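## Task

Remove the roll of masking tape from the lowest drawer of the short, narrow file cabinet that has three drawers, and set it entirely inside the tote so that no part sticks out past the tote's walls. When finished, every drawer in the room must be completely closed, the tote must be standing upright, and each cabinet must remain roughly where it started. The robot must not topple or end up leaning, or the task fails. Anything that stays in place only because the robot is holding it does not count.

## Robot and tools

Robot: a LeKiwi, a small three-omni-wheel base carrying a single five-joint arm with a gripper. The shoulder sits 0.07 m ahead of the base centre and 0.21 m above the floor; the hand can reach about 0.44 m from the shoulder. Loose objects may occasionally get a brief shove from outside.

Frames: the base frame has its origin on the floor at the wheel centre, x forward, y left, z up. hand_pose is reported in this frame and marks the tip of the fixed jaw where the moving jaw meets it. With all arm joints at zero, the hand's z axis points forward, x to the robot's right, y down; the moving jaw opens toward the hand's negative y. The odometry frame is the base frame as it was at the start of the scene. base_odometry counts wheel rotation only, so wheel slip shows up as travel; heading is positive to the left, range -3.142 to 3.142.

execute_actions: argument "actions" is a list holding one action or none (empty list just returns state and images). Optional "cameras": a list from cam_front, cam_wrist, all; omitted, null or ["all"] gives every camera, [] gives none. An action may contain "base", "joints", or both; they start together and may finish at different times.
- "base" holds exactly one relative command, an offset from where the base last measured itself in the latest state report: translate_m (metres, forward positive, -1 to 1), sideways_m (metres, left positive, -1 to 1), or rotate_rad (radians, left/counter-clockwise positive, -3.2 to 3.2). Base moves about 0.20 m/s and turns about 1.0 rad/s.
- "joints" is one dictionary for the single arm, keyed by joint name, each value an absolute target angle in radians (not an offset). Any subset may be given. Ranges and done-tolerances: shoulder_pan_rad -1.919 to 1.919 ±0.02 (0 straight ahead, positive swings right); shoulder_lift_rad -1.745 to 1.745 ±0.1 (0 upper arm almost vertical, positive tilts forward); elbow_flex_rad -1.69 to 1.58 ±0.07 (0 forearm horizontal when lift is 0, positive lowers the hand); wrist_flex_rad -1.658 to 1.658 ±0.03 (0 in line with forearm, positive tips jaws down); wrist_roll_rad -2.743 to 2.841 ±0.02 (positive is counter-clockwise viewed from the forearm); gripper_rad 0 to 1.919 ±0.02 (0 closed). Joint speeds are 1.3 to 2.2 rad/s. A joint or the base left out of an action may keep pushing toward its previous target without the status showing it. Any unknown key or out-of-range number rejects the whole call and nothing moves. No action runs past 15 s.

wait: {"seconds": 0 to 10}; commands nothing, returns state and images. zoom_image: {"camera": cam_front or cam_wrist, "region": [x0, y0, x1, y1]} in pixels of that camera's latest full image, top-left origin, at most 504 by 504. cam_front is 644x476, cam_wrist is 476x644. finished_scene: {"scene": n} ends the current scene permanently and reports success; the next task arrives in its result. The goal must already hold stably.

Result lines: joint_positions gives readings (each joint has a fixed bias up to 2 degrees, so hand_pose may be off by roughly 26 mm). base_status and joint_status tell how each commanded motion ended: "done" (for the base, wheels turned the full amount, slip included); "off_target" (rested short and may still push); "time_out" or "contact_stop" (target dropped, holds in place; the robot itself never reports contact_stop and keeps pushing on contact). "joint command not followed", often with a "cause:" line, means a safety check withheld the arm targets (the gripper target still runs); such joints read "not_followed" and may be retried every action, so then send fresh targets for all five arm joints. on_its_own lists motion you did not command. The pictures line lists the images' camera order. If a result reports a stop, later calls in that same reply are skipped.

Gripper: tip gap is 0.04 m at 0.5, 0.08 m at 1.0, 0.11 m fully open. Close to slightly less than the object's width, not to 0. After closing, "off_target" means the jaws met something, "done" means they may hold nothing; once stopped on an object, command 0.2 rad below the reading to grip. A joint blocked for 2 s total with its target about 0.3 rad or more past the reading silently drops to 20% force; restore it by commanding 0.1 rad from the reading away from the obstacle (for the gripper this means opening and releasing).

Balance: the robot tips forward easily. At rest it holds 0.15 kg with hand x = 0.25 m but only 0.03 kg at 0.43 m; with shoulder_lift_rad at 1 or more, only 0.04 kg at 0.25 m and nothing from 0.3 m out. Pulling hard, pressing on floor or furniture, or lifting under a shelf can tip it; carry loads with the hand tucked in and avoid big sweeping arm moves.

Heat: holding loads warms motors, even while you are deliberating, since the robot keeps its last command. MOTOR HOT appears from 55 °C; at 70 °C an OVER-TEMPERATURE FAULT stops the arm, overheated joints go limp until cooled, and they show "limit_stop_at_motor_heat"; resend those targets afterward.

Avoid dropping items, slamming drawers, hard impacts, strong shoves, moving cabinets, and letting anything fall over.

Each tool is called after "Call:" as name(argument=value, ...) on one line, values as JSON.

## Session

Call:
execute_actions(actions=[{"joints":{"shoulder_pan_rad":0,"shoulder_lift_rad":-1.4,"elbow_flex_rad":-0.2,"wrist_flex_rad":1.4,"wrist_roll_rad":-1.5}}], cameras=["cam_front"])

Call:
execute_actions(actions=[{"base":{"rotate_rad":1.5}}], cameras=["cam_front"])

Call:
execute_actions(actions=[{"base":{"rotate_rad":1.5}}], cameras=["cam_front"])

Call:
execute_actions(actions=[{"base":{"rotate_rad":1.5}}], cameras=["cam_front"])

Scene clock: 0.73 s.
base_odometry: x=+0.000 y=+0.000 heading=+0.000 (m, m, rad; odometry frame)
base_status: not commanded
joint_positions: shoulder_pan_rad=+0.012 shoulder_lift_rad=-1.436 elbow_flex_rad=-0.205 wrist_flex_rad=+1.414 wrist_roll_rad=-1.495 gripper_rad=+1.920
joint_status: all done
hand_pose: x=+0.1315 y=+0.0069 z=+0.4217 quat_wxyz=(+0.783, -0.005, +0.622, -0.015) (m; base frame)
pictures: cam_front
Images, in order (width x height): cam_front 644x476.

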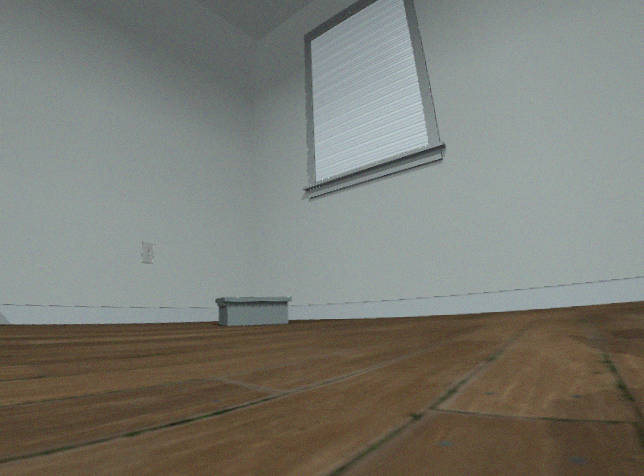

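Scene clock: 3.20 s.
base_odometry: x=+0.000 y=+0.000 heading=+1.496 (m, m, rad; odometry frame)
base_status: done
joint_positions: shoulder_pan_rad=+0.012 shoulder_lift_rad=-1.435 elbow_flex_rad=-0.205 wrist_flex_rad=+1.414 wrist_roll_rad=-1.495 gripper_rad=+1.920
joint_status: not commanded
hand_pose: x=+0.1318 y=+0.0069 z=+0.4216 quat_wxyz=(+0.782, -0.005, +0.623, -0.015) (m; base frame)
pictures: cam_front
Images, in order (width x height): cam_front 644x476.

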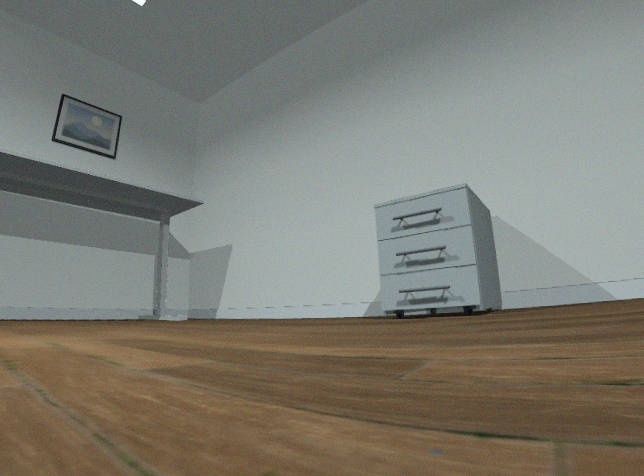

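Scene clock: 5.67 s.
base_odometry: x=+0.000 y=+0.000 heading=+2.992 (m, m, rad; odometry frame)
base_status: done
joint_positions: shoulder_pan_rad=+0.012 shoulder_lift_rad=-1.435 elbow_flex_rad=-0.205 wrist_flex_rad=+1.412 wrist_roll_rad=-1.495 gripper_rad=+1.920
joint_status: not commanded
hand_pose: x=+0.1318 y=+0.0069 z=+0.4219 quat_wxyz=(+0.783, -0.005, +0.622, -0.015) (m; base frame)
pictures: cam_front
Images, in order (width x height): cam_front 644x476.

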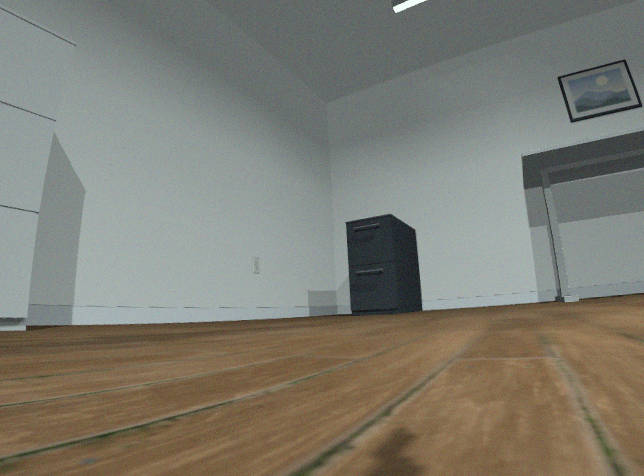

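Scene clock: 8.13 s.
base_odometry: x=+0.000 y=+0.000 heading=-1.795 (m, m, rad; odometry frame)
base_status: done
joint_positions: shoulder_pan_rad=+0.010 shoulder_lift_rad=-1.433 elbow_flex_rad=-0.205 wrist_flex_rad=+1.412 wrist_roll_rad=-1.495 gripper_rad=+1.920
joint_status: not commanded
hand_pose: x=+0.1321 y=+0.0070 z=+0.4218 quat_wxyz=(+0.782, -0.005, +0.623, -0.015) (m; base frame)
pictures: cam_front
Images, in order (width x height): cam_front 644x476.

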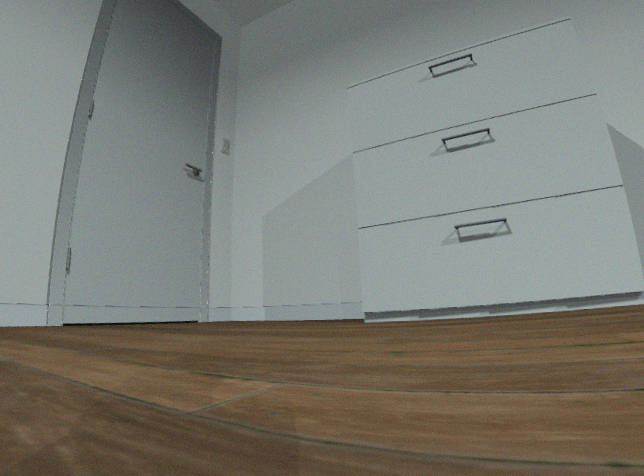

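Call:
execute_actions(actions=[{"base":{"rotate_rad":2.765}}], cameras=[])

Call:
execute_actions(actions=[{"base":{"sideways_m":0.35}}], cameras=["cam_front"])

Call:
execute_actions(actions=[{"base":{"translate_m":0.6}}], cameras=["cam_front"])

Scene clock: 15.90 s.
base_odometry: x=+0.000 y=+0.000 heading=+0.966 (m, m, rad; odometry frame)
base_status: done
joint_positions: shoulder_pan_rad=+0.010 shoulder_lift_rad=-1.433 elbow_flex_rad=-0.205 wrist_flex_rad=+1.412 wrist_roll_rad=-1.495 gripper_rad=+1.920
joint_status: not commanded
hand_pose: x=+0.1321 y=+0.0070 z=+0.4218 quat_wxyz=(+0.782, -0.005, +0.623, -0.015) (m; base frame)
pictures: none
No camera images: the call's "cameras" was empty. Leave "cameras" out to get every camera's image.

Scene clock: 18.63 s.
base_odometry: x=-0.287 y=+0.199 heading=+0.964 (m, m, rad; odometry frame)
base_status: done
joint_positions: shoulder_pan_rad=+0.010 shoulder_lift_rad=-1.433 elbow_flex_rad=-0.203 wrist_flex_rad=+1.412 wrist_roll_rad=-1.495 gripper_rad=+1.920
joint_status: not commanded
hand_pose: x=+0.1324 y=+0.0070 z=+0.4216 quat_wxyz=(+0.782, -0.005, +0.624, -0.015) (m; base frame)
pictures: cam_front
Images, in order (width x height): cam_front 644x476.

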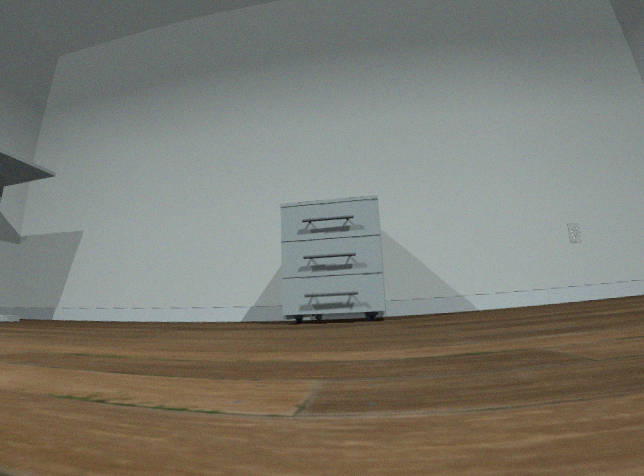

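Scene clock: 22.60 s.
base_odometry: x=+0.054 y=+0.692 heading=+0.965 (m, m, rad; odometry frame)
base_status: done
joint_positions: shoulder_pan_rad=+0.010 shoulder_lift_rad=-1.433 elbow_flex_rad=-0.203 wrist_flex_rad=+1.412 wrist_roll_rad=-1.495 gripper_rad=+1.920
joint_status: not commanded
hand_pose: x=+0.1324 y=+0.0070 z=+0.4216 quat_wxyz=(+0.782, -0.005, +0.624, -0.015) (m; base frame)
pictures: cam_front
Images, in order (width x height): cam_front 644x476.

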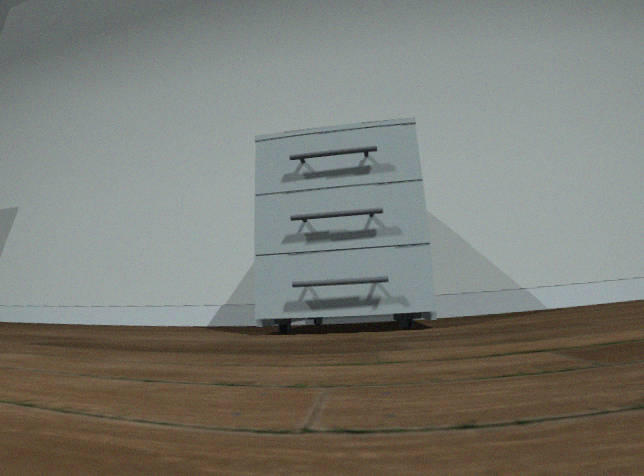

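Call:
execute_actions(actions=[{"joints":{"shoulder_lift_rad":0.92,"elbow_flex_rad":0.75,"wrist_flex_rad":-1.63,"wrist_roll_rad":0,"gripper_rad":0.8},"base":{"translate_m":0.40}}])

Scene clock: 28.57 s.
base_odometry: x=+0.282 y=+1.020 heading=+0.965 (m, m, rad; odometry frame)
base_status: done
joint_positions: shoulder_pan_rad=+0.007 shoulder_lift_rad=+0.925 elbow_flex_rad=+0.748 wrist_flex_rad=-1.613 wrist_roll_rad=-0.006 gripper_rad=+0.810
joint_status: all done
joint sent to its limit — the command would take wrist_flex_rad past its lower limit, so that joint was sent only as far as its limit.
hand_pose: x=+0.3554 y=-0.0021 z=+0.1022 quat_wxyz=(+0.496, -0.499, +0.530, -0.473) (m; base frame)
pictures: cam_front, cam_wrist
Images, in order (width x height): cam_front 644x476, cam_wrist 476x644.

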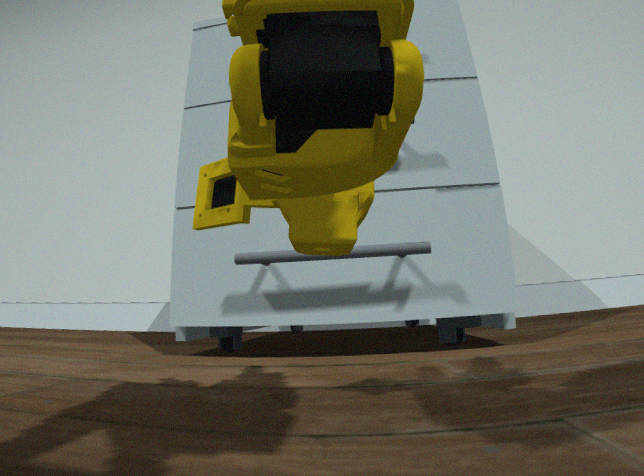

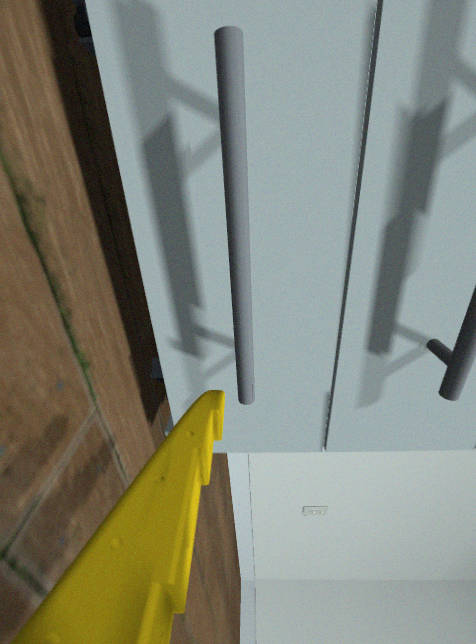

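Call:
execute_actions(actions=[{"base":{"translate_m":0.11}}])

Scene clock: 32.07 s.
base_odometry: x=+0.344 y=+1.110 heading=+0.965 (m, m, rad; odometry frame)
base_status: done
joint_positions: shoulder_pan_rad=+0.007 shoulder_lift_rad=+0.937 elbow_flex_rad=+0.754 wrist_flex_rad=-1.613 wrist_roll_rad=-0.006 gripper_rad=+0.810
joint_status: not commanded
hand_pose: x=+0.3531 y=-0.0021 z=+0.0981 quat_wxyz=(+0.491, -0.503, +0.535, -0.469) (m; base frame)
pictures: cam_front, cam_wrist
Images, in order (width x height): cam_front 644x476, cam_wrist 476x644.

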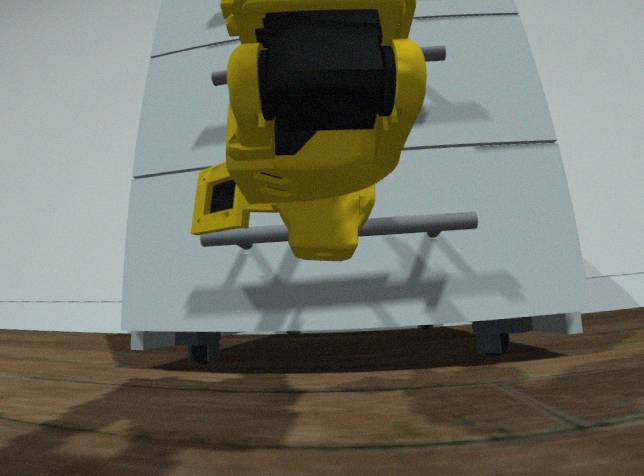

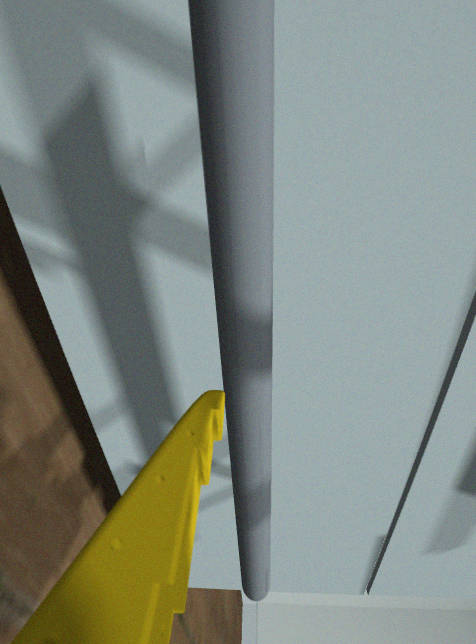

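Call:
execute_actions(actions=[{"base":{"translate_m":0.03}}], cameras=[])

Call:
execute_actions(actions=[{"joints":{"gripper_rad":0.0}}])

Call:
execute_actions(actions=[{"base":{"translate_m":-0.28}}])

Scene clock: 34.90 s.
base_odometry: x=+0.361 y=+1.134 heading=+0.964 (m, m, rad; odometry frame)
base_status: done
joint_positions: shoulder_pan_rad=+0.007 shoulder_lift_rad=+0.940 elbow_flex_rad=+0.754 wrist_flex_rad=-1.613 wrist_roll_rad=-0.004 gripper_rad=+0.810
joint_status: not commanded
hand_pose: x=+0.3528 y=-0.0021 z=+0.0973 quat_wxyz=(+0.490, -0.504, +0.535, -0.468) (m; base frame)
pictures: none
No camera images: the call's "cameras" was empty. Leave "cameras" out to get every camera's image.

Scene clock: 36.00 s.
base_odometry: x=+0.361 y=+1.134 heading=+0.964 (m, m, rad; odometry frame)
base_status: not commanded
joint_positions: shoulder_pan_rad=+0.007 shoulder_lift_rad=+0.940 elbow_flex_rad=+0.754 wrist_flex_rad=-1.620 wrist_roll_rad=-0.004 gripper_rad=+0.013
joint_status: all done
hand_pose: x=+0.3530 y=-0.0021 z=+0.0985 quat_wxyz=(+0.492, -0.502, +0.533, -0.470) (m; base frame)
pictures: cam_front, cam_wrist
Images, in order (width x height): cam_front 644x476, cam_wrist 476x644.

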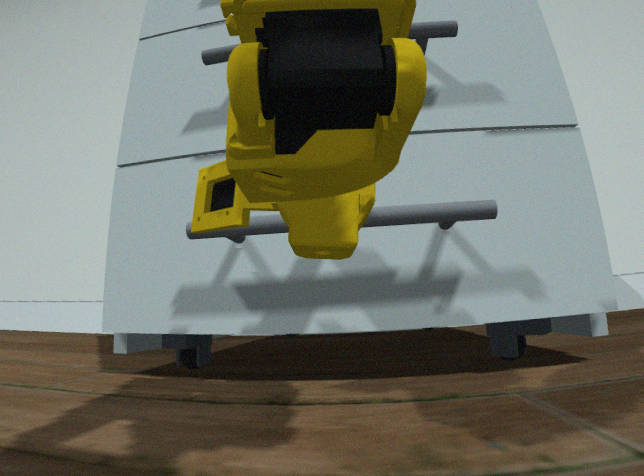

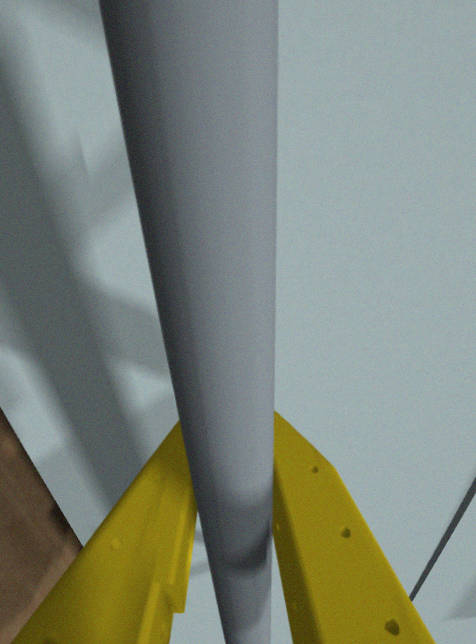

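Scene clock: 38.37 s.
base_odometry: x=+0.202 y=+0.904 heading=+0.965 (m, m, rad; odometry frame)
base_status: done
joint_positions: shoulder_pan_rad=-0.005 shoulder_lift_rad=+0.937 elbow_flex_rad=+0.749 wrist_flex_rad=-1.623 wrist_roll_rad=-0.004 gripper_rad=+0.010
joint_status: not commanded
hand_pose: x=+0.3541 y=+0.0014 z=+0.1005 quat_wxyz=(+0.498, -0.503, +0.528, -0.470) (m; base frame)
pictures: cam_front, cam_wrist
Images, in order (width x height): cam_front 644x476, cam_wrist 476x644.

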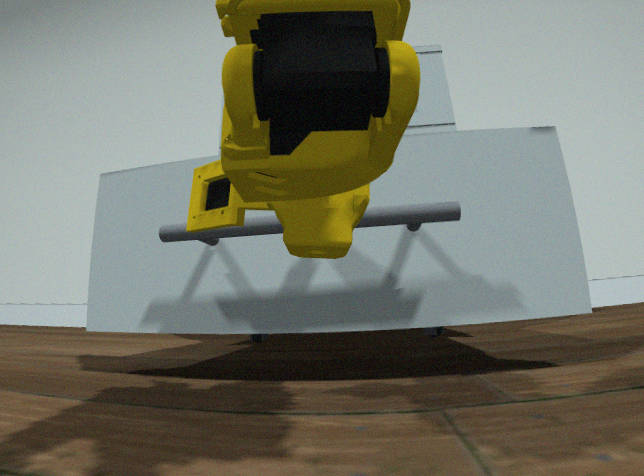

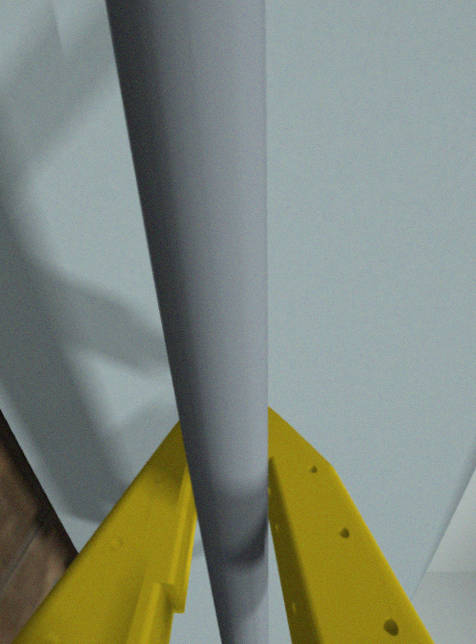

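Call:
execute_actions(actions=[{"joints":{"gripper_rad":0.8}}], cameras=[])

Call:
execute_actions(actions=[{"base":{"translate_m":-0.08}}], cameras=[])

Call:
execute_actions(actions=[{"joints":{"shoulder_lift_rad":0.0,"elbow_flex_rad":-0.5,"wrist_flex_rad":1.3,"wrist_roll_rad":-1.5,"gripper_rad":1.0}}], cameras=[])

Call:
execute_actions(actions=[{"base":{"translate_m":0.22}}])

Scene clock: 42.77 s.
base_odometry: x=+0.202 y=+0.904 heading=+0.965 (m, m, rad; odometry frame)
base_status: not commanded
joint_positions: shoulder_pan_rad=-0.005 shoulder_lift_rad=+0.937 elbow_flex_rad=+0.749 wrist_flex_rad=-1.623 wrist_roll_rad=-0.004 gripper_rad=+0.789
joint_status: all done
hand_pose: x=+0.3541 y=+0.0014 z=+0.1005 quat_wxyz=(+0.498, -0.503, +0.528, -0.470) (m; base frame)
pictures: none
No camera images: the call's "cameras" was empty. Leave "cameras" out to get every camera's image.

Scene clock: 44.10 s.
base_odometry: x=+0.157 y=+0.839 heading=+0.965 (m, m, rad; odometry frame)
base_status: done
joint_positions: shoulder_pan_rad=-0.005 shoulder_lift_rad=+0.938 elbow_flex_rad=+0.749 wrist_flex_rad=-1.622 wrist_roll_rad=-0.004 gripper_rad=+0.790
joint_status: not commanded
hand_pose: x=+0.3539 y=+0.0014 z=+0.0998 quat_wxyz=(+0.497, -0.504, +0.528, -0.469) (m; base frame)
pictures: none
No camera images: the call's "cameras" was empty. Leave "cameras" out to get every camera's image.

Scene clock: 46.63 s.
base_odometry: x=+0.157 y=+0.839 heading=+0.965 (m, m, rad; odometry frame)
base_status: not commanded
joint_positions: shoulder_pan_rad=-0.005 shoulder_lift_rad=+0.035 elbow_flex_rad=-0.466 wrist_flex_rad=+1.297 wrist_roll_rad=-1.495 gripper_rad=+0.990
joint_status: all done
hand_pose: x=+0.3533 y=+0.0091 z=+0.2589 quat_wxyz=(+0.345, -0.015, +0.939, -0.004) (m; base frame)
pictures: none
No camera images: the call's "cameras" was empty. Leave "cameras" out to get every camera's image.

Scene clock: 48.70 s.
base_odometry: x=+0.282 y=+1.020 heading=+0.965 (m, m, rad; odometry frame)
base_status: done
joint_positions: shoulder_pan_rad=-0.005 shoulder_lift_rad=+0.035 elbow_flex_rad=-0.467 wrist_flex_rad=+1.297 wrist_roll_rad=-1.495 gripper_rad=+0.990
joint_status: not commanded
hand_pose: x=+0.3534 y=+0.0091 z=+0.2592 quat_wxyz=(+0.346, -0.015, +0.938, -0.004) (m; base frame)
pictures: cam_front, cam_wrist
Images, in order (width x height): cam_front 644x476, cam_wrist 476x644.

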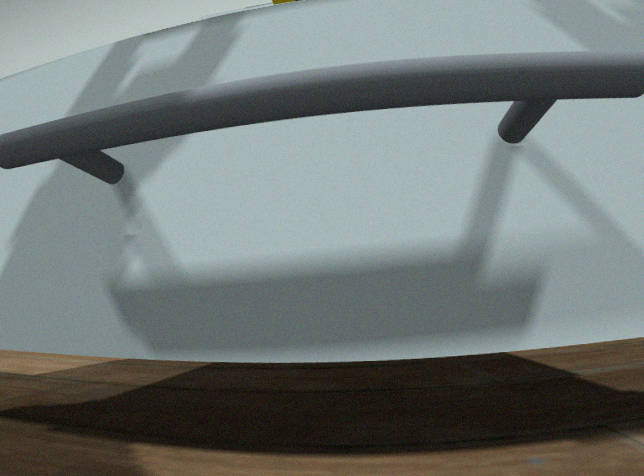

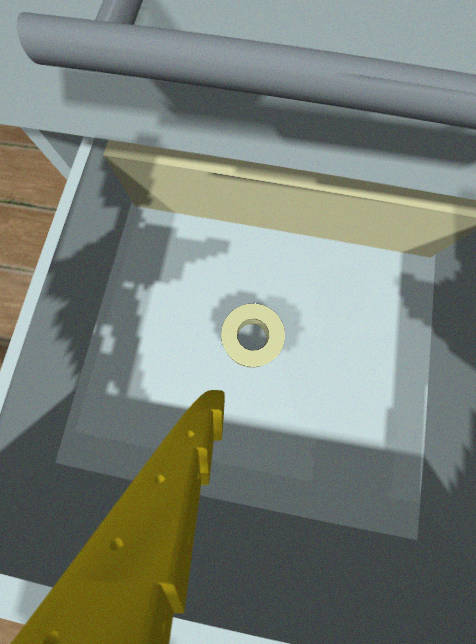

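Call:
execute_actions(actions=[{"base":{"translate_m":0.035},"joints":{"shoulder_pan_rad":-0.02,"shoulder_lift_rad":0.8,"elbow_flex_rad":-0.95,"wrist_flex_rad":1.6,"gripper_rad":1.2}}])

Scene clock: 53.37 s.
base_odometry: x=+0.301 y=+1.048 heading=+0.965 (m, m, rad; odometry frame)
base_status: done
joint_positions: shoulder_pan_rad=-0.010 shoulder_lift_rad=+0.819 elbow_flex_rad=-0.920 wrist_flex_rad=+1.596 wrist_roll_rad=-1.495 gripper_rad=+1.190
joint_status: all done
hand_pose: x=+0.3440 y=+0.0104 z=+0.1240 quat_wxyz=(+0.038, -0.018, +0.999, +0.000) (m; base frame)
pictures: cam_front, cam_wrist
Images, in order (width x height): cam_front 644x476, cam_wrist 476x644.

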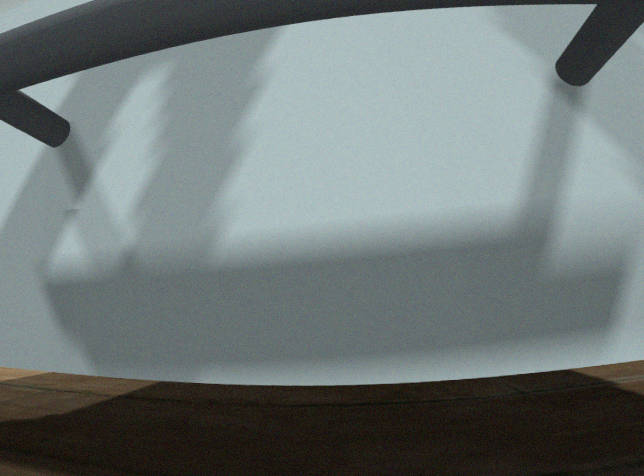

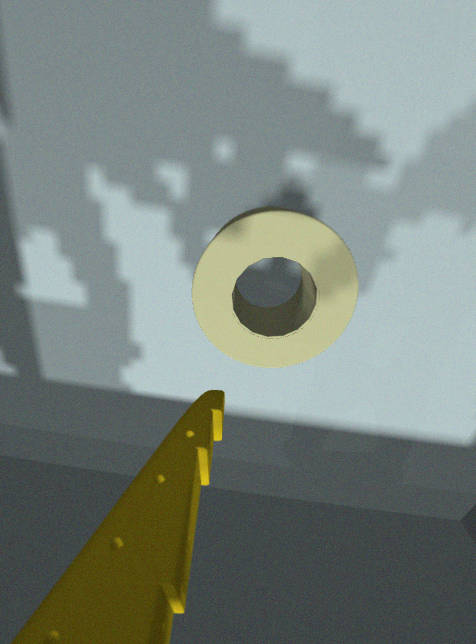

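Call:
execute_actions(actions=[{"base":{"translate_m":0.02},"joints":{"shoulder_pan_rad":-0.08,"shoulder_lift_rad":1.05,"elbow_flex_rad":-1.25,"wrist_flex_rad":1.65}}])

Scene clock: 56.13 s.
base_odometry: x=+0.313 y=+1.064 heading=+0.965 (m, m, rad; odometry frame)
base_status: done
joint_positions: shoulder_pan_rad=-0.069 shoulder_lift_rad=+1.067 elbow_flex_rad=-1.219 wrist_flex_rad=+1.646 wrist_roll_rad=-1.495 gripper_rad=+1.190
joint_status: all done
hand_pose: x=+0.3528 y=+0.0276 z=+0.1041 quat_wxyz=(+0.038, -0.048, +0.998, +0.001) (m; base frame)
pictures: cam_front, cam_wrist
Images, in order (width x height): cam_front 644x476, cam_wrist 476x644.

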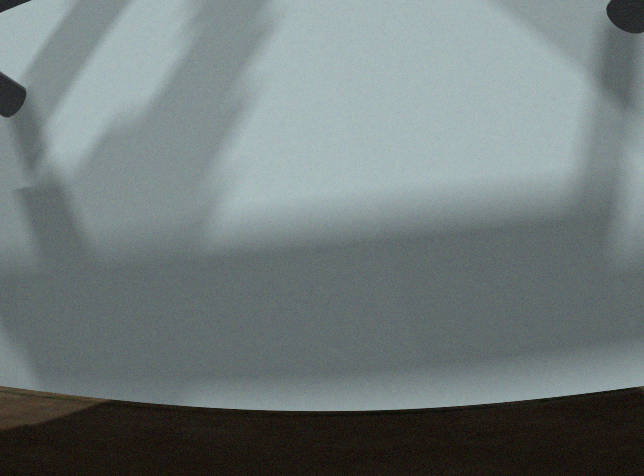

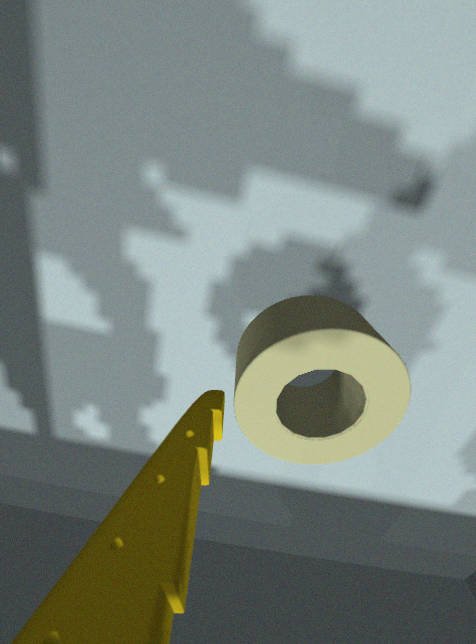

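Aligned. Lower.

Call:
execute_actions(actions=[{"joints":{"shoulder_lift_rad":1.22,"elbow_flex_rad":-1.3}}])

Call:
execute_actions(actions=[{"joints":{"gripper_rad":0.4}}])

Scene clock: 58.07 s.
base_odometry: x=+0.313 y=+1.064 heading=+0.965 (m, m, rad; odometry frame)
base_status: not commanded
joint_positions: shoulder_pan_rad=-0.069 shoulder_lift_rad=+1.239 elbow_flex_rad=-1.268 wrist_flex_rad=+1.646 wrist_roll_rad=-1.495 gripper_rad=+1.190
joint_status: all done
hand_pose: x=+0.3387 y=+0.0266 z=+0.0679 quat_wxyz=(-0.023, -0.048, +0.999, +0.000) (m; base frame)
pictures: cam_front, cam_wrist
Images, in order (width x height): cam_front 644x476, cam_wrist 476x644.

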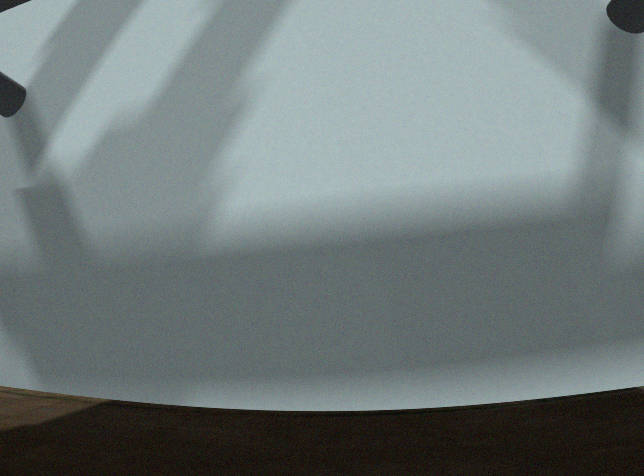

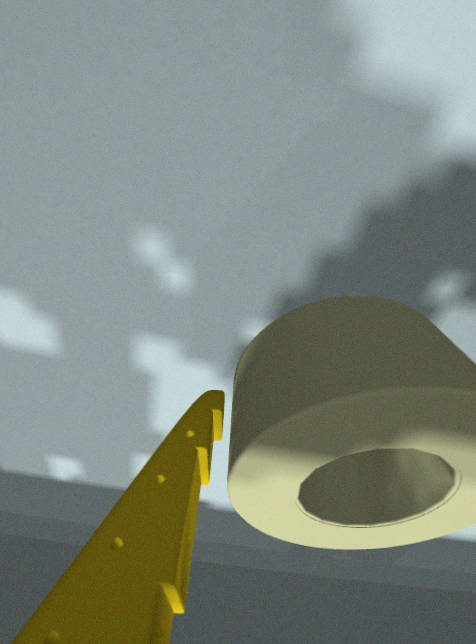

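Scene clock: 59.00 s.
base_odometry: x=+0.313 y=+1.064 heading=+0.965 (m, m, rad; odometry frame)
base_status: not commanded
joint_positions: shoulder_pan_rad=-0.069 shoulder_lift_rad=+1.239 elbow_flex_rad=-1.270 wrist_flex_rad=+1.646 wrist_roll_rad=-1.495 gripper_rad=+0.782
joint_status: gripper_rad off_target (ended at +0.782, target +0.400)
hand_pose: x=+0.3389 y=+0.0266 z=+0.0681 quat_wxyz=(-0.022, -0.048, +0.999, +0.000) (m; base frame)
pictures: cam_front, cam_wrist
Images, in order (width x height): cam_front 644x476, cam_wrist 476x644.

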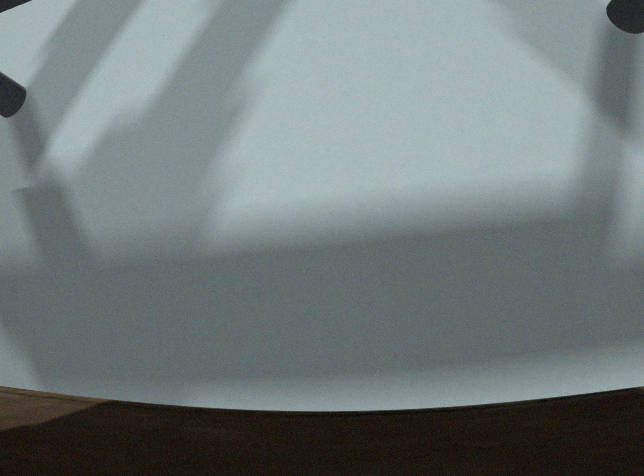

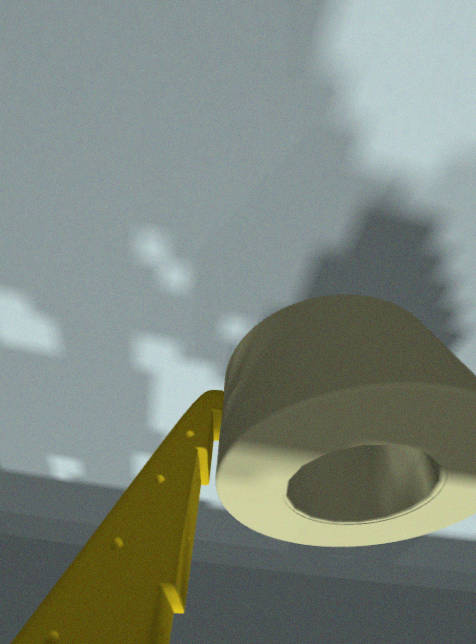

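Call:
execute_actions(actions=[{"joints":{"gripper_rad":0.58,"shoulder_lift_rad":0.4,"elbow_flex_rad":-0.9,"wrist_flex_rad":1.6}}], cameras=["cam_wrist"])

Call:
execute_actions(actions=[{"base":{"translate_m":-0.3},"joints":{"shoulder_lift_rad":-0.2,"elbow_flex_rad":-0.2,"shoulder_pan_rad":0}}], cameras=[])

Call:
execute_actions(actions=[{"base":{"rotate_rad":-1.35}}], cameras=["cam_front"])

Scene clock: 62.57 s.
base_odometry: x=+0.313 y=+1.064 heading=+0.965 (m, m, rad; odometry frame)
base_status: not commanded
joint_positions: shoulder_pan_rad=-0.071 shoulder_lift_rad=+0.492 elbow_flex_rad=-0.875 wrist_flex_rad=+1.613 wrist_roll_rad=-1.495 gripper_rad=+0.786
joint_status: gripper_rad off_target (ended at +0.786, target +0.580); the others done
hand_pose: x=+0.3504 y=+0.0279 z=+0.1987 quat_wxyz=(+0.170, -0.048, +0.984, +0.004) (m; base frame)
pictures: cam_wrist
Images, in order (width x height): cam_wrist 476x644.

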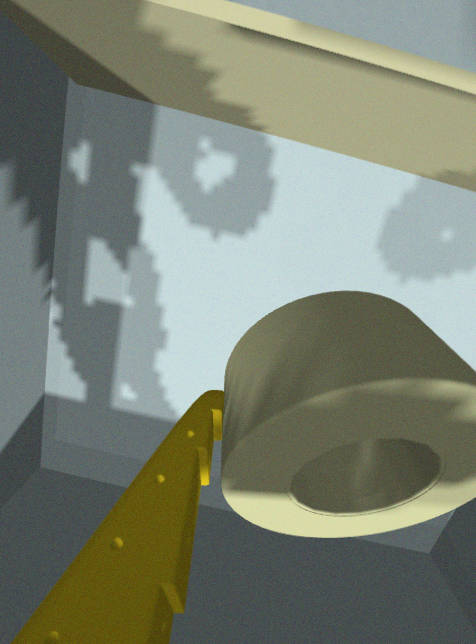

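Scene clock: 65.03 s.
base_odometry: x=+0.142 y=+0.818 heading=+0.965 (m, m, rad; odometry frame)
base_status: done
joint_positions: shoulder_pan_rad=-0.006 shoulder_lift_rad=-0.166 elbow_flex_rad=-0.193 wrist_flex_rad=+1.609 wrist_roll_rad=-1.495 gripper_rad=+0.786
joint_status: all done
hand_pose: x=+0.2810 y=+0.0091 z=+0.2243 quat_wxyz=(+0.160, -0.016, +0.987, -0.002) (m; base frame)
pictures: none
No camera images: the call's "cameras" was empty. Leave "cameras" out to get every camera's image.

Scene clock: 67.37 s.
base_odometry: x=+0.142 y=+0.818 heading=-0.381 (m, m, rad; odometry frame)
base_status: done
joint_positions: shoulder_pan_rad=-0.006 shoulder_lift_rad=-0.166 elbow_flex_rad=-0.193 wrist_flex_rad=+1.609 wrist_roll_rad=-1.495 gripper_rad=+0.786
joint_status: not commanded
hand_pose: x=+0.2810 y=+0.0091 z=+0.2243 quat_wxyz=(+0.160, -0.016, +0.987, -0.002) (m; base frame)
pictures: cam_front
Images, in order (width x height): cam_front 644x476.

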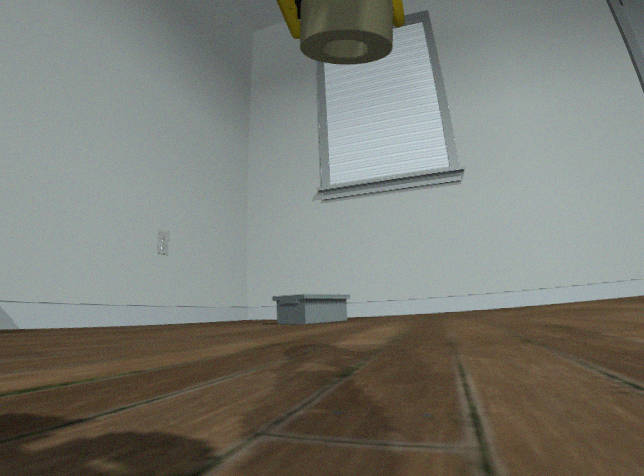

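Call:
execute_actions(actions=[{"base":{"rotate_rad":0.03}}], cameras=[])

Call:
execute_actions(actions=[{"base":{"translate_m":0.9}}], cameras=["cam_front"])

Scene clock: 69.73 s.
base_odometry: x=+0.142 y=+0.818 heading=-0.354 (m, m, rad; odometry frame)
base_status: done
joint_positions: shoulder_pan_rad=-0.006 shoulder_lift_rad=-0.166 elbow_flex_rad=-0.193 wrist_flex_rad=+1.609 wrist_roll_rad=-1.495 gripper_rad=+0.786
joint_status: not commanded
hand_pose: x=+0.2810 y=+0.0091 z=+0.2243 quat_wxyz=(+0.160, -0.016, +0.987, -0.002) (m; base frame)
pictures: none
No camera images: the call's "cameras" was empty. Leave "cameras" out to get every camera's image.

Scene clock: 75.20 s.
base_odometry: x=+0.986 y=+0.506 heading=-0.354 (m, m, rad; odometry frame)
base_status: done
joint_positions: shoulder_pan_rad=-0.006 shoulder_lift_rad=-0.166 elbow_flex_rad=-0.193 wrist_flex_rad=+1.609 wrist_roll_rad=-1.495 gripper_rad=+0.786
joint_status: not commanded
hand_pose: x=+0.2810 y=+0.0091 z=+0.2243 quat_wxyz=(+0.160, -0.016, +0.987, -0.002) (m; base frame)
pictures: cam_front
Images, in order (width x height): cam_front 644x476.

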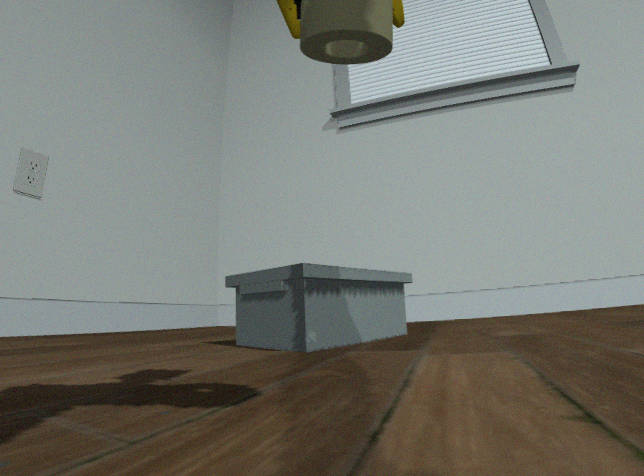

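Call:
execute_actions(actions=[{"base":{"translate_m":0.42},"joints":{"shoulder_lift_rad":0.3,"elbow_flex_rad":-0.75}}])

Scene clock: 81.43 s.
base_odometry: x=+1.379 y=+0.361 heading=-0.354 (m, m, rad; odometry frame)
base_status: done
joint_positions: shoulder_pan_rad=-0.006 shoulder_lift_rad=+0.314 elbow_flex_rad=-0.714 wrist_flex_rad=+1.609 wrist_roll_rad=-1.495 gripper_rad=+0.786
joint_status: all done
hand_pose: x=+0.3374 y=+0.0095 z=+0.2144 quat_wxyz=(+0.180, -0.016, +0.984, -0.002) (m; base frame)
pictures: cam_front, cam_wrist
Images, in order (width x height): cam_front 644x476, cam_wrist 476x644.

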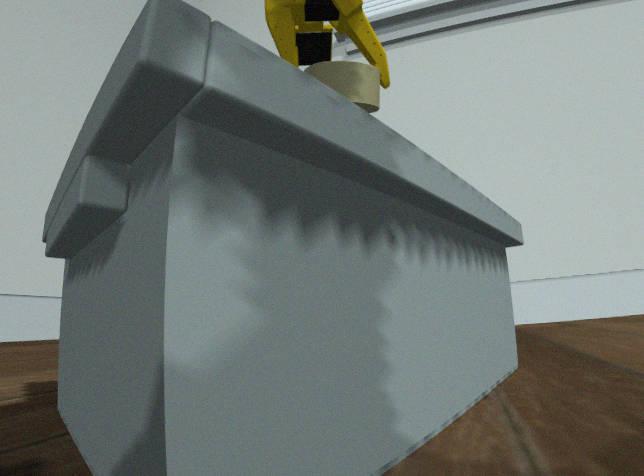

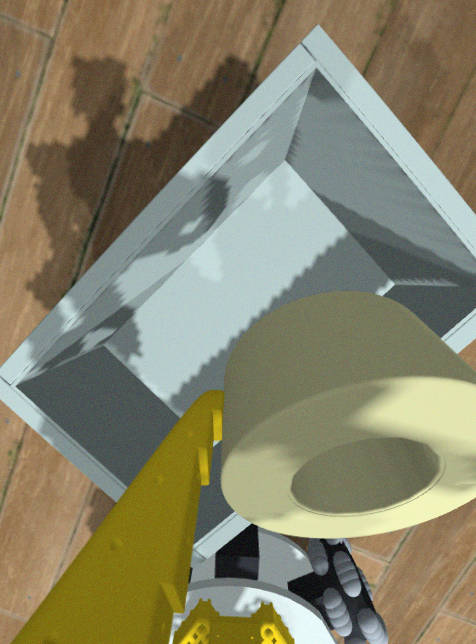

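Call:
execute_actions(actions=[{"joints":{"shoulder_pan_rad":-0.2,"shoulder_lift_rad":0.6,"elbow_flex_rad":-0.95}}])

Scene clock: 83.40 s.
base_odometry: x=+1.379 y=+0.361 heading=-0.354 (m, m, rad; odometry frame)
base_status: not commanded
joint_positions: shoulder_pan_rad=-0.189 shoulder_lift_rad=+0.619 elbow_flex_rad=-0.914 wrist_flex_rad=+1.609 wrist_roll_rad=-1.495 gripper_rad=+0.786
joint_status: all done
hand_pose: x=+0.3469 y=+0.0614 z=+0.1730 quat_wxyz=(+0.127, -0.107, +0.986, +0.010) (m; base frame)
pictures: cam_front, cam_wrist
Images, in order (width x height): cam_front 644x476, cam_wrist 476x644.

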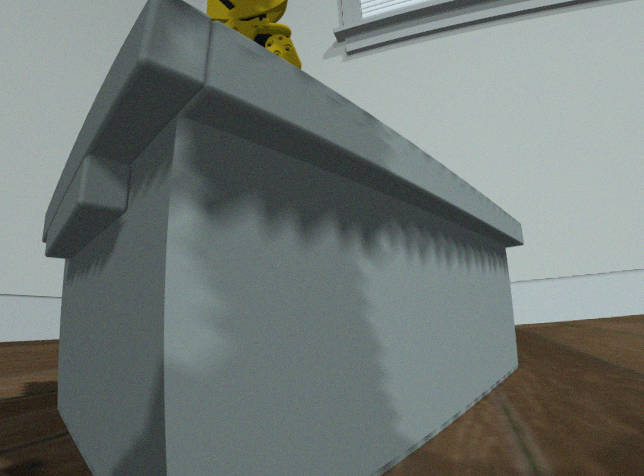

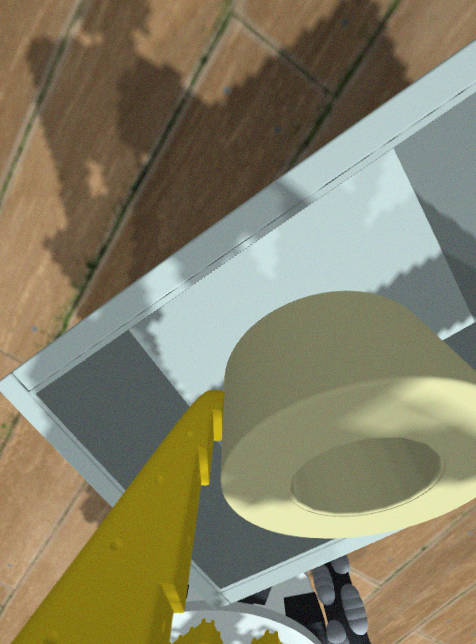

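Inside. Lower, release.

Call:
execute_actions(actions=[{"joints":{"shoulder_lift_rad":0.95,"elbow_flex_rad":-1.05}}], cameras=["cam_wrist"])

Call:
execute_actions(actions=[{"joints":{"gripper_rad":1.1}}], cameras=[])

Call:
execute_actions(actions=[{"joints":{"shoulder_lift_rad":0.1,"elbow_flex_rad":-0.6,"wrist_flex_rad":1.5}}], cameras=["cam_wrist"])

Scene clock: 86.93 s.
base_odometry: x=+1.379 y=+0.361 heading=-0.354 (m, m, rad; odometry frame)
base_status: not commanded
joint_positions: shoulder_pan_rad=-0.189 shoulder_lift_rad=+0.974 elbow_flex_rad=-1.015 wrist_flex_rad=+1.607 wrist_roll_rad=-1.495 gripper_rad=+0.786
joint_status: all done
hand_pose: x=+0.3348 y=+0.0591 z=+0.0993 quat_wxyz=(+0.002, -0.108, +0.994, +0.000) (m; base frame)
pictures: cam_wrist
Images, in order (width x height): cam_wrist 476x644.

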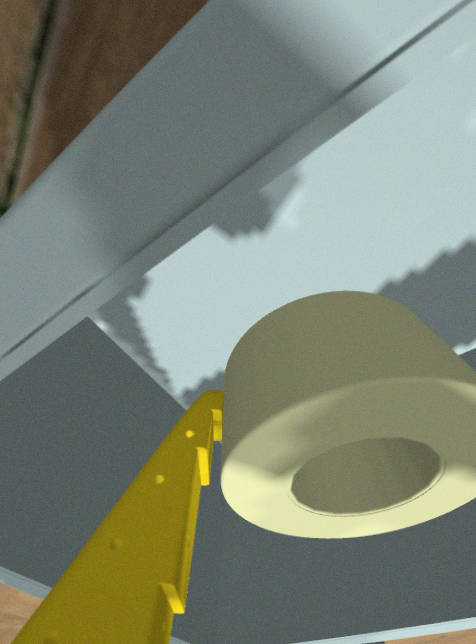

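Scene clock: 87.73 s.
base_odometry: x=+1.379 y=+0.361 heading=-0.354 (m, m, rad; odometry frame)
base_status: not commanded
joint_positions: shoulder_pan_rad=-0.189 shoulder_lift_rad=+0.974 elbow_flex_rad=-1.018 wrist_flex_rad=+1.607 wrist_roll_rad=-1.495 gripper_rad=+1.089
joint_status: all done
hand_pose: x=+0.3353 y=+0.0592 z=+0.0997 quat_wxyz=(+0.004, -0.108, +0.994, +0.000) (m; base frame)
pictures: none
No camera images: the call's "cameras" was empty. Leave "cameras" out to get every camera's image.

Scene clock: 88.83 s.
base_odometry: x=+1.379 y=+0.361 heading=-0.354 (m, m, rad; odometry frame)
base_status: not commanded
joint_positions: shoulder_pan_rad=-0.189 shoulder_lift_rad=+0.147 elbow_flex_rad=-0.598 wrist_flex_rad=+1.509 wrist_roll_rad=-1.495 gripper_rad=+1.090
joint_status: all done
hand_pose: x=+0.3328 y=+0.0587 z=+0.2395 quat_wxyz=(+0.253, -0.104, +0.962, +0.021) (m; base frame)
pictures: cam_wrist
Images, in order (width x height): cam_wrist 476x644.

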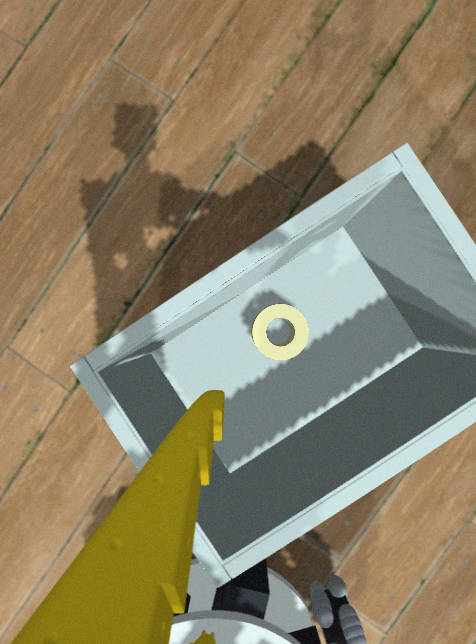

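Call:
execute_actions(actions=[{"base":{"translate_m":-1.0}}], cameras=[])

Call:
execute_actions(actions=[{"base":{"translate_m":-0.32}}], cameras=[])

Call:
execute_actions(actions=[{"base":{"rotate_rad":1.319},"joints":{"shoulder_pan_rad":0,"shoulder_lift_rad":0.5,"elbow_flex_rad":0.9,"wrist_flex_rad":-1.4,"wrist_roll_rad":-1.5,"gripper_rad":0.0}}], cameras=["cam_front"])

Call:
execute_actions(actions=[{"base":{"translate_m":0.39}}])

Scene clock: 100.47 s.
base_odometry: x=+0.442 y=+0.707 heading=-0.354 (m, m, rad; odometry frame)
base_status: done
joint_positions: shoulder_pan_rad=-0.189 shoulder_lift_rad=+0.147 elbow_flex_rad=-0.598 wrist_flex_rad=+1.509 wrist_roll_rad=-1.495 gripper_rad=+1.090
joint_status: not commanded
hand_pose: x=+0.3328 y=+0.0587 z=+0.2395 quat_wxyz=(+0.253, -0.104, +0.962, +0.021) (m; base frame)
pictures: none
No camera images: the call's "cameras" was empty. Leave "cameras" out to get every camera's image.

Scene clock: 103.03 s.
base_odometry: x=+0.142 y=+0.818 heading=-0.354 (m, m, rad; odometry frame)
base_status: done
joint_positions: shoulder_pan_rad=-0.189 shoulder_lift_rad=+0.147 elbow_flex_rad=-0.596 wrist_flex_rad=+1.509 wrist_roll_rad=-1.495 gripper_rad=+1.090
joint_status: not commanded
hand_pose: x=+0.3327 y=+0.0587 z=+0.2392 quat_wxyz=(+0.252, -0.104, +0.962, +0.020) (m; base frame)
pictures: none
No camera images: the call's "cameras" was empty. Leave "cameras" out to get every camera's image.

Scene clock: 105.57 s.
base_odometry: x=+0.142 y=+0.818 heading=+0.961 (m, m, rad; odometry frame)
base_status: done
joint_positions: shoulder_pan_rad=-0.010 shoulder_lift_rad=+0.512 elbow_flex_rad=+0.898 wrist_flex_rad=-1.387 wrist_roll_rad=-1.495 gripper_rad=+0.010
joint_status: all done
hand_pose: x=+0.3641 y=+0.0105 z=+0.1569 quat_wxyz=(+0.699, -0.013, +0.715, -0.006) (m; base frame)
pictures: cam_front
Images, in order (width x height): cam_front 644x476.

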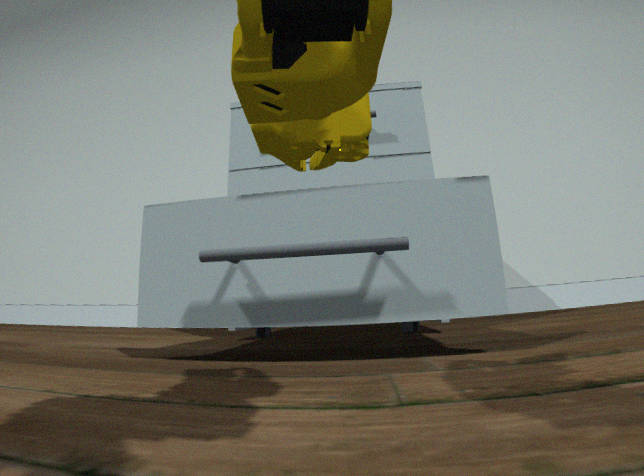

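Scene clock: 108.50 s.
base_odometry: x=+0.365 y=+1.137 heading=+0.961 (m, m, rad; odometry frame)
base_status: done
joint_positions: shoulder_pan_rad=-0.006 shoulder_lift_rad=+0.513 elbow_flex_rad=+0.918 wrist_flex_rad=-1.395 wrist_roll_rad=-1.495 gripper_rad=+0.010
joint_status: not commanded
hand_pose: x=+0.3613 y=+0.0096 z=+0.1540 quat_wxyz=(+0.694, -0.012, +0.720, -0.007) (m; base frame)
pictures: cam_front, cam_wrist
Images, in order (width x height): cam_front 644x476, cam_wrist 476x644.

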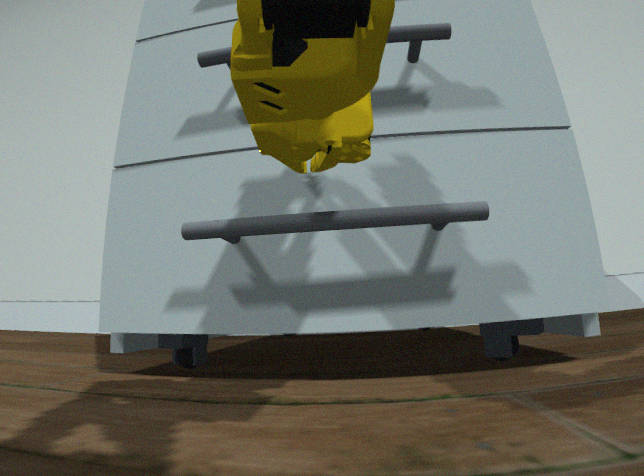

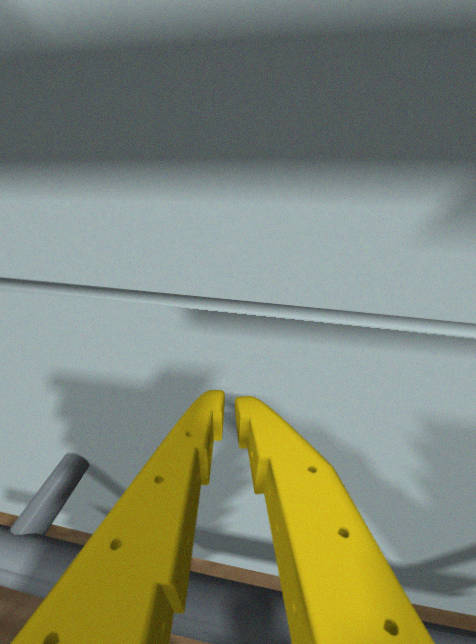

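Call:
execute_actions(actions=[{"base":{"translate_m":0.015}}], cameras=[])

Call:
execute_actions(actions=[{"base":{"translate_m":-0.15}}], cameras=[])

Call:
finished_scene(scene=2)

Scene clock: 111.03 s.
base_odometry: x=+0.373 y=+1.148 heading=+0.962 (m, m, rad; odometry frame)
base_status: done
joint_positions: shoulder_pan_rad=-0.006 shoulder_lift_rad=+0.515 elbow_flex_rad=+0.922 wrist_flex_rad=-1.395 wrist_roll_rad=-1.495 gripper_rad=+0.010
joint_status: not commanded
hand_pose: x=+0.3606 y=+0.0096 z=+0.1528 quat_wxyz=(+0.692, -0.012, +0.722, -0.007) (m; base frame)
pictures: none
No camera images: the call's "cameras" was empty. Leave "cameras" out to get every camera's image.

Scene clock: 112.77 s.
base_odometry: x=+0.287 y=+1.026 heading=+0.962 (m, m, rad; odometry frame)
base_status: done
joint_positions: shoulder_pan_rad=-0.006 shoulder_lift_rad=+0.515 elbow_flex_rad=+0.919 wrist_flex_rad=-1.396 wrist_roll_rad=-1.495 gripper_rad=+0.010
joint_status: not commanded
hand_pose: x=+0.3610 y=+0.0096 z=+0.1536 quat_wxyz=(+0.693, -0.012, +0.720, -0.007) (m; base frame)
pictures: none
No camera images: the call's "cameras" was empty. Leave "cameras" out to get every camera's image.

The scene is finished: the task was done.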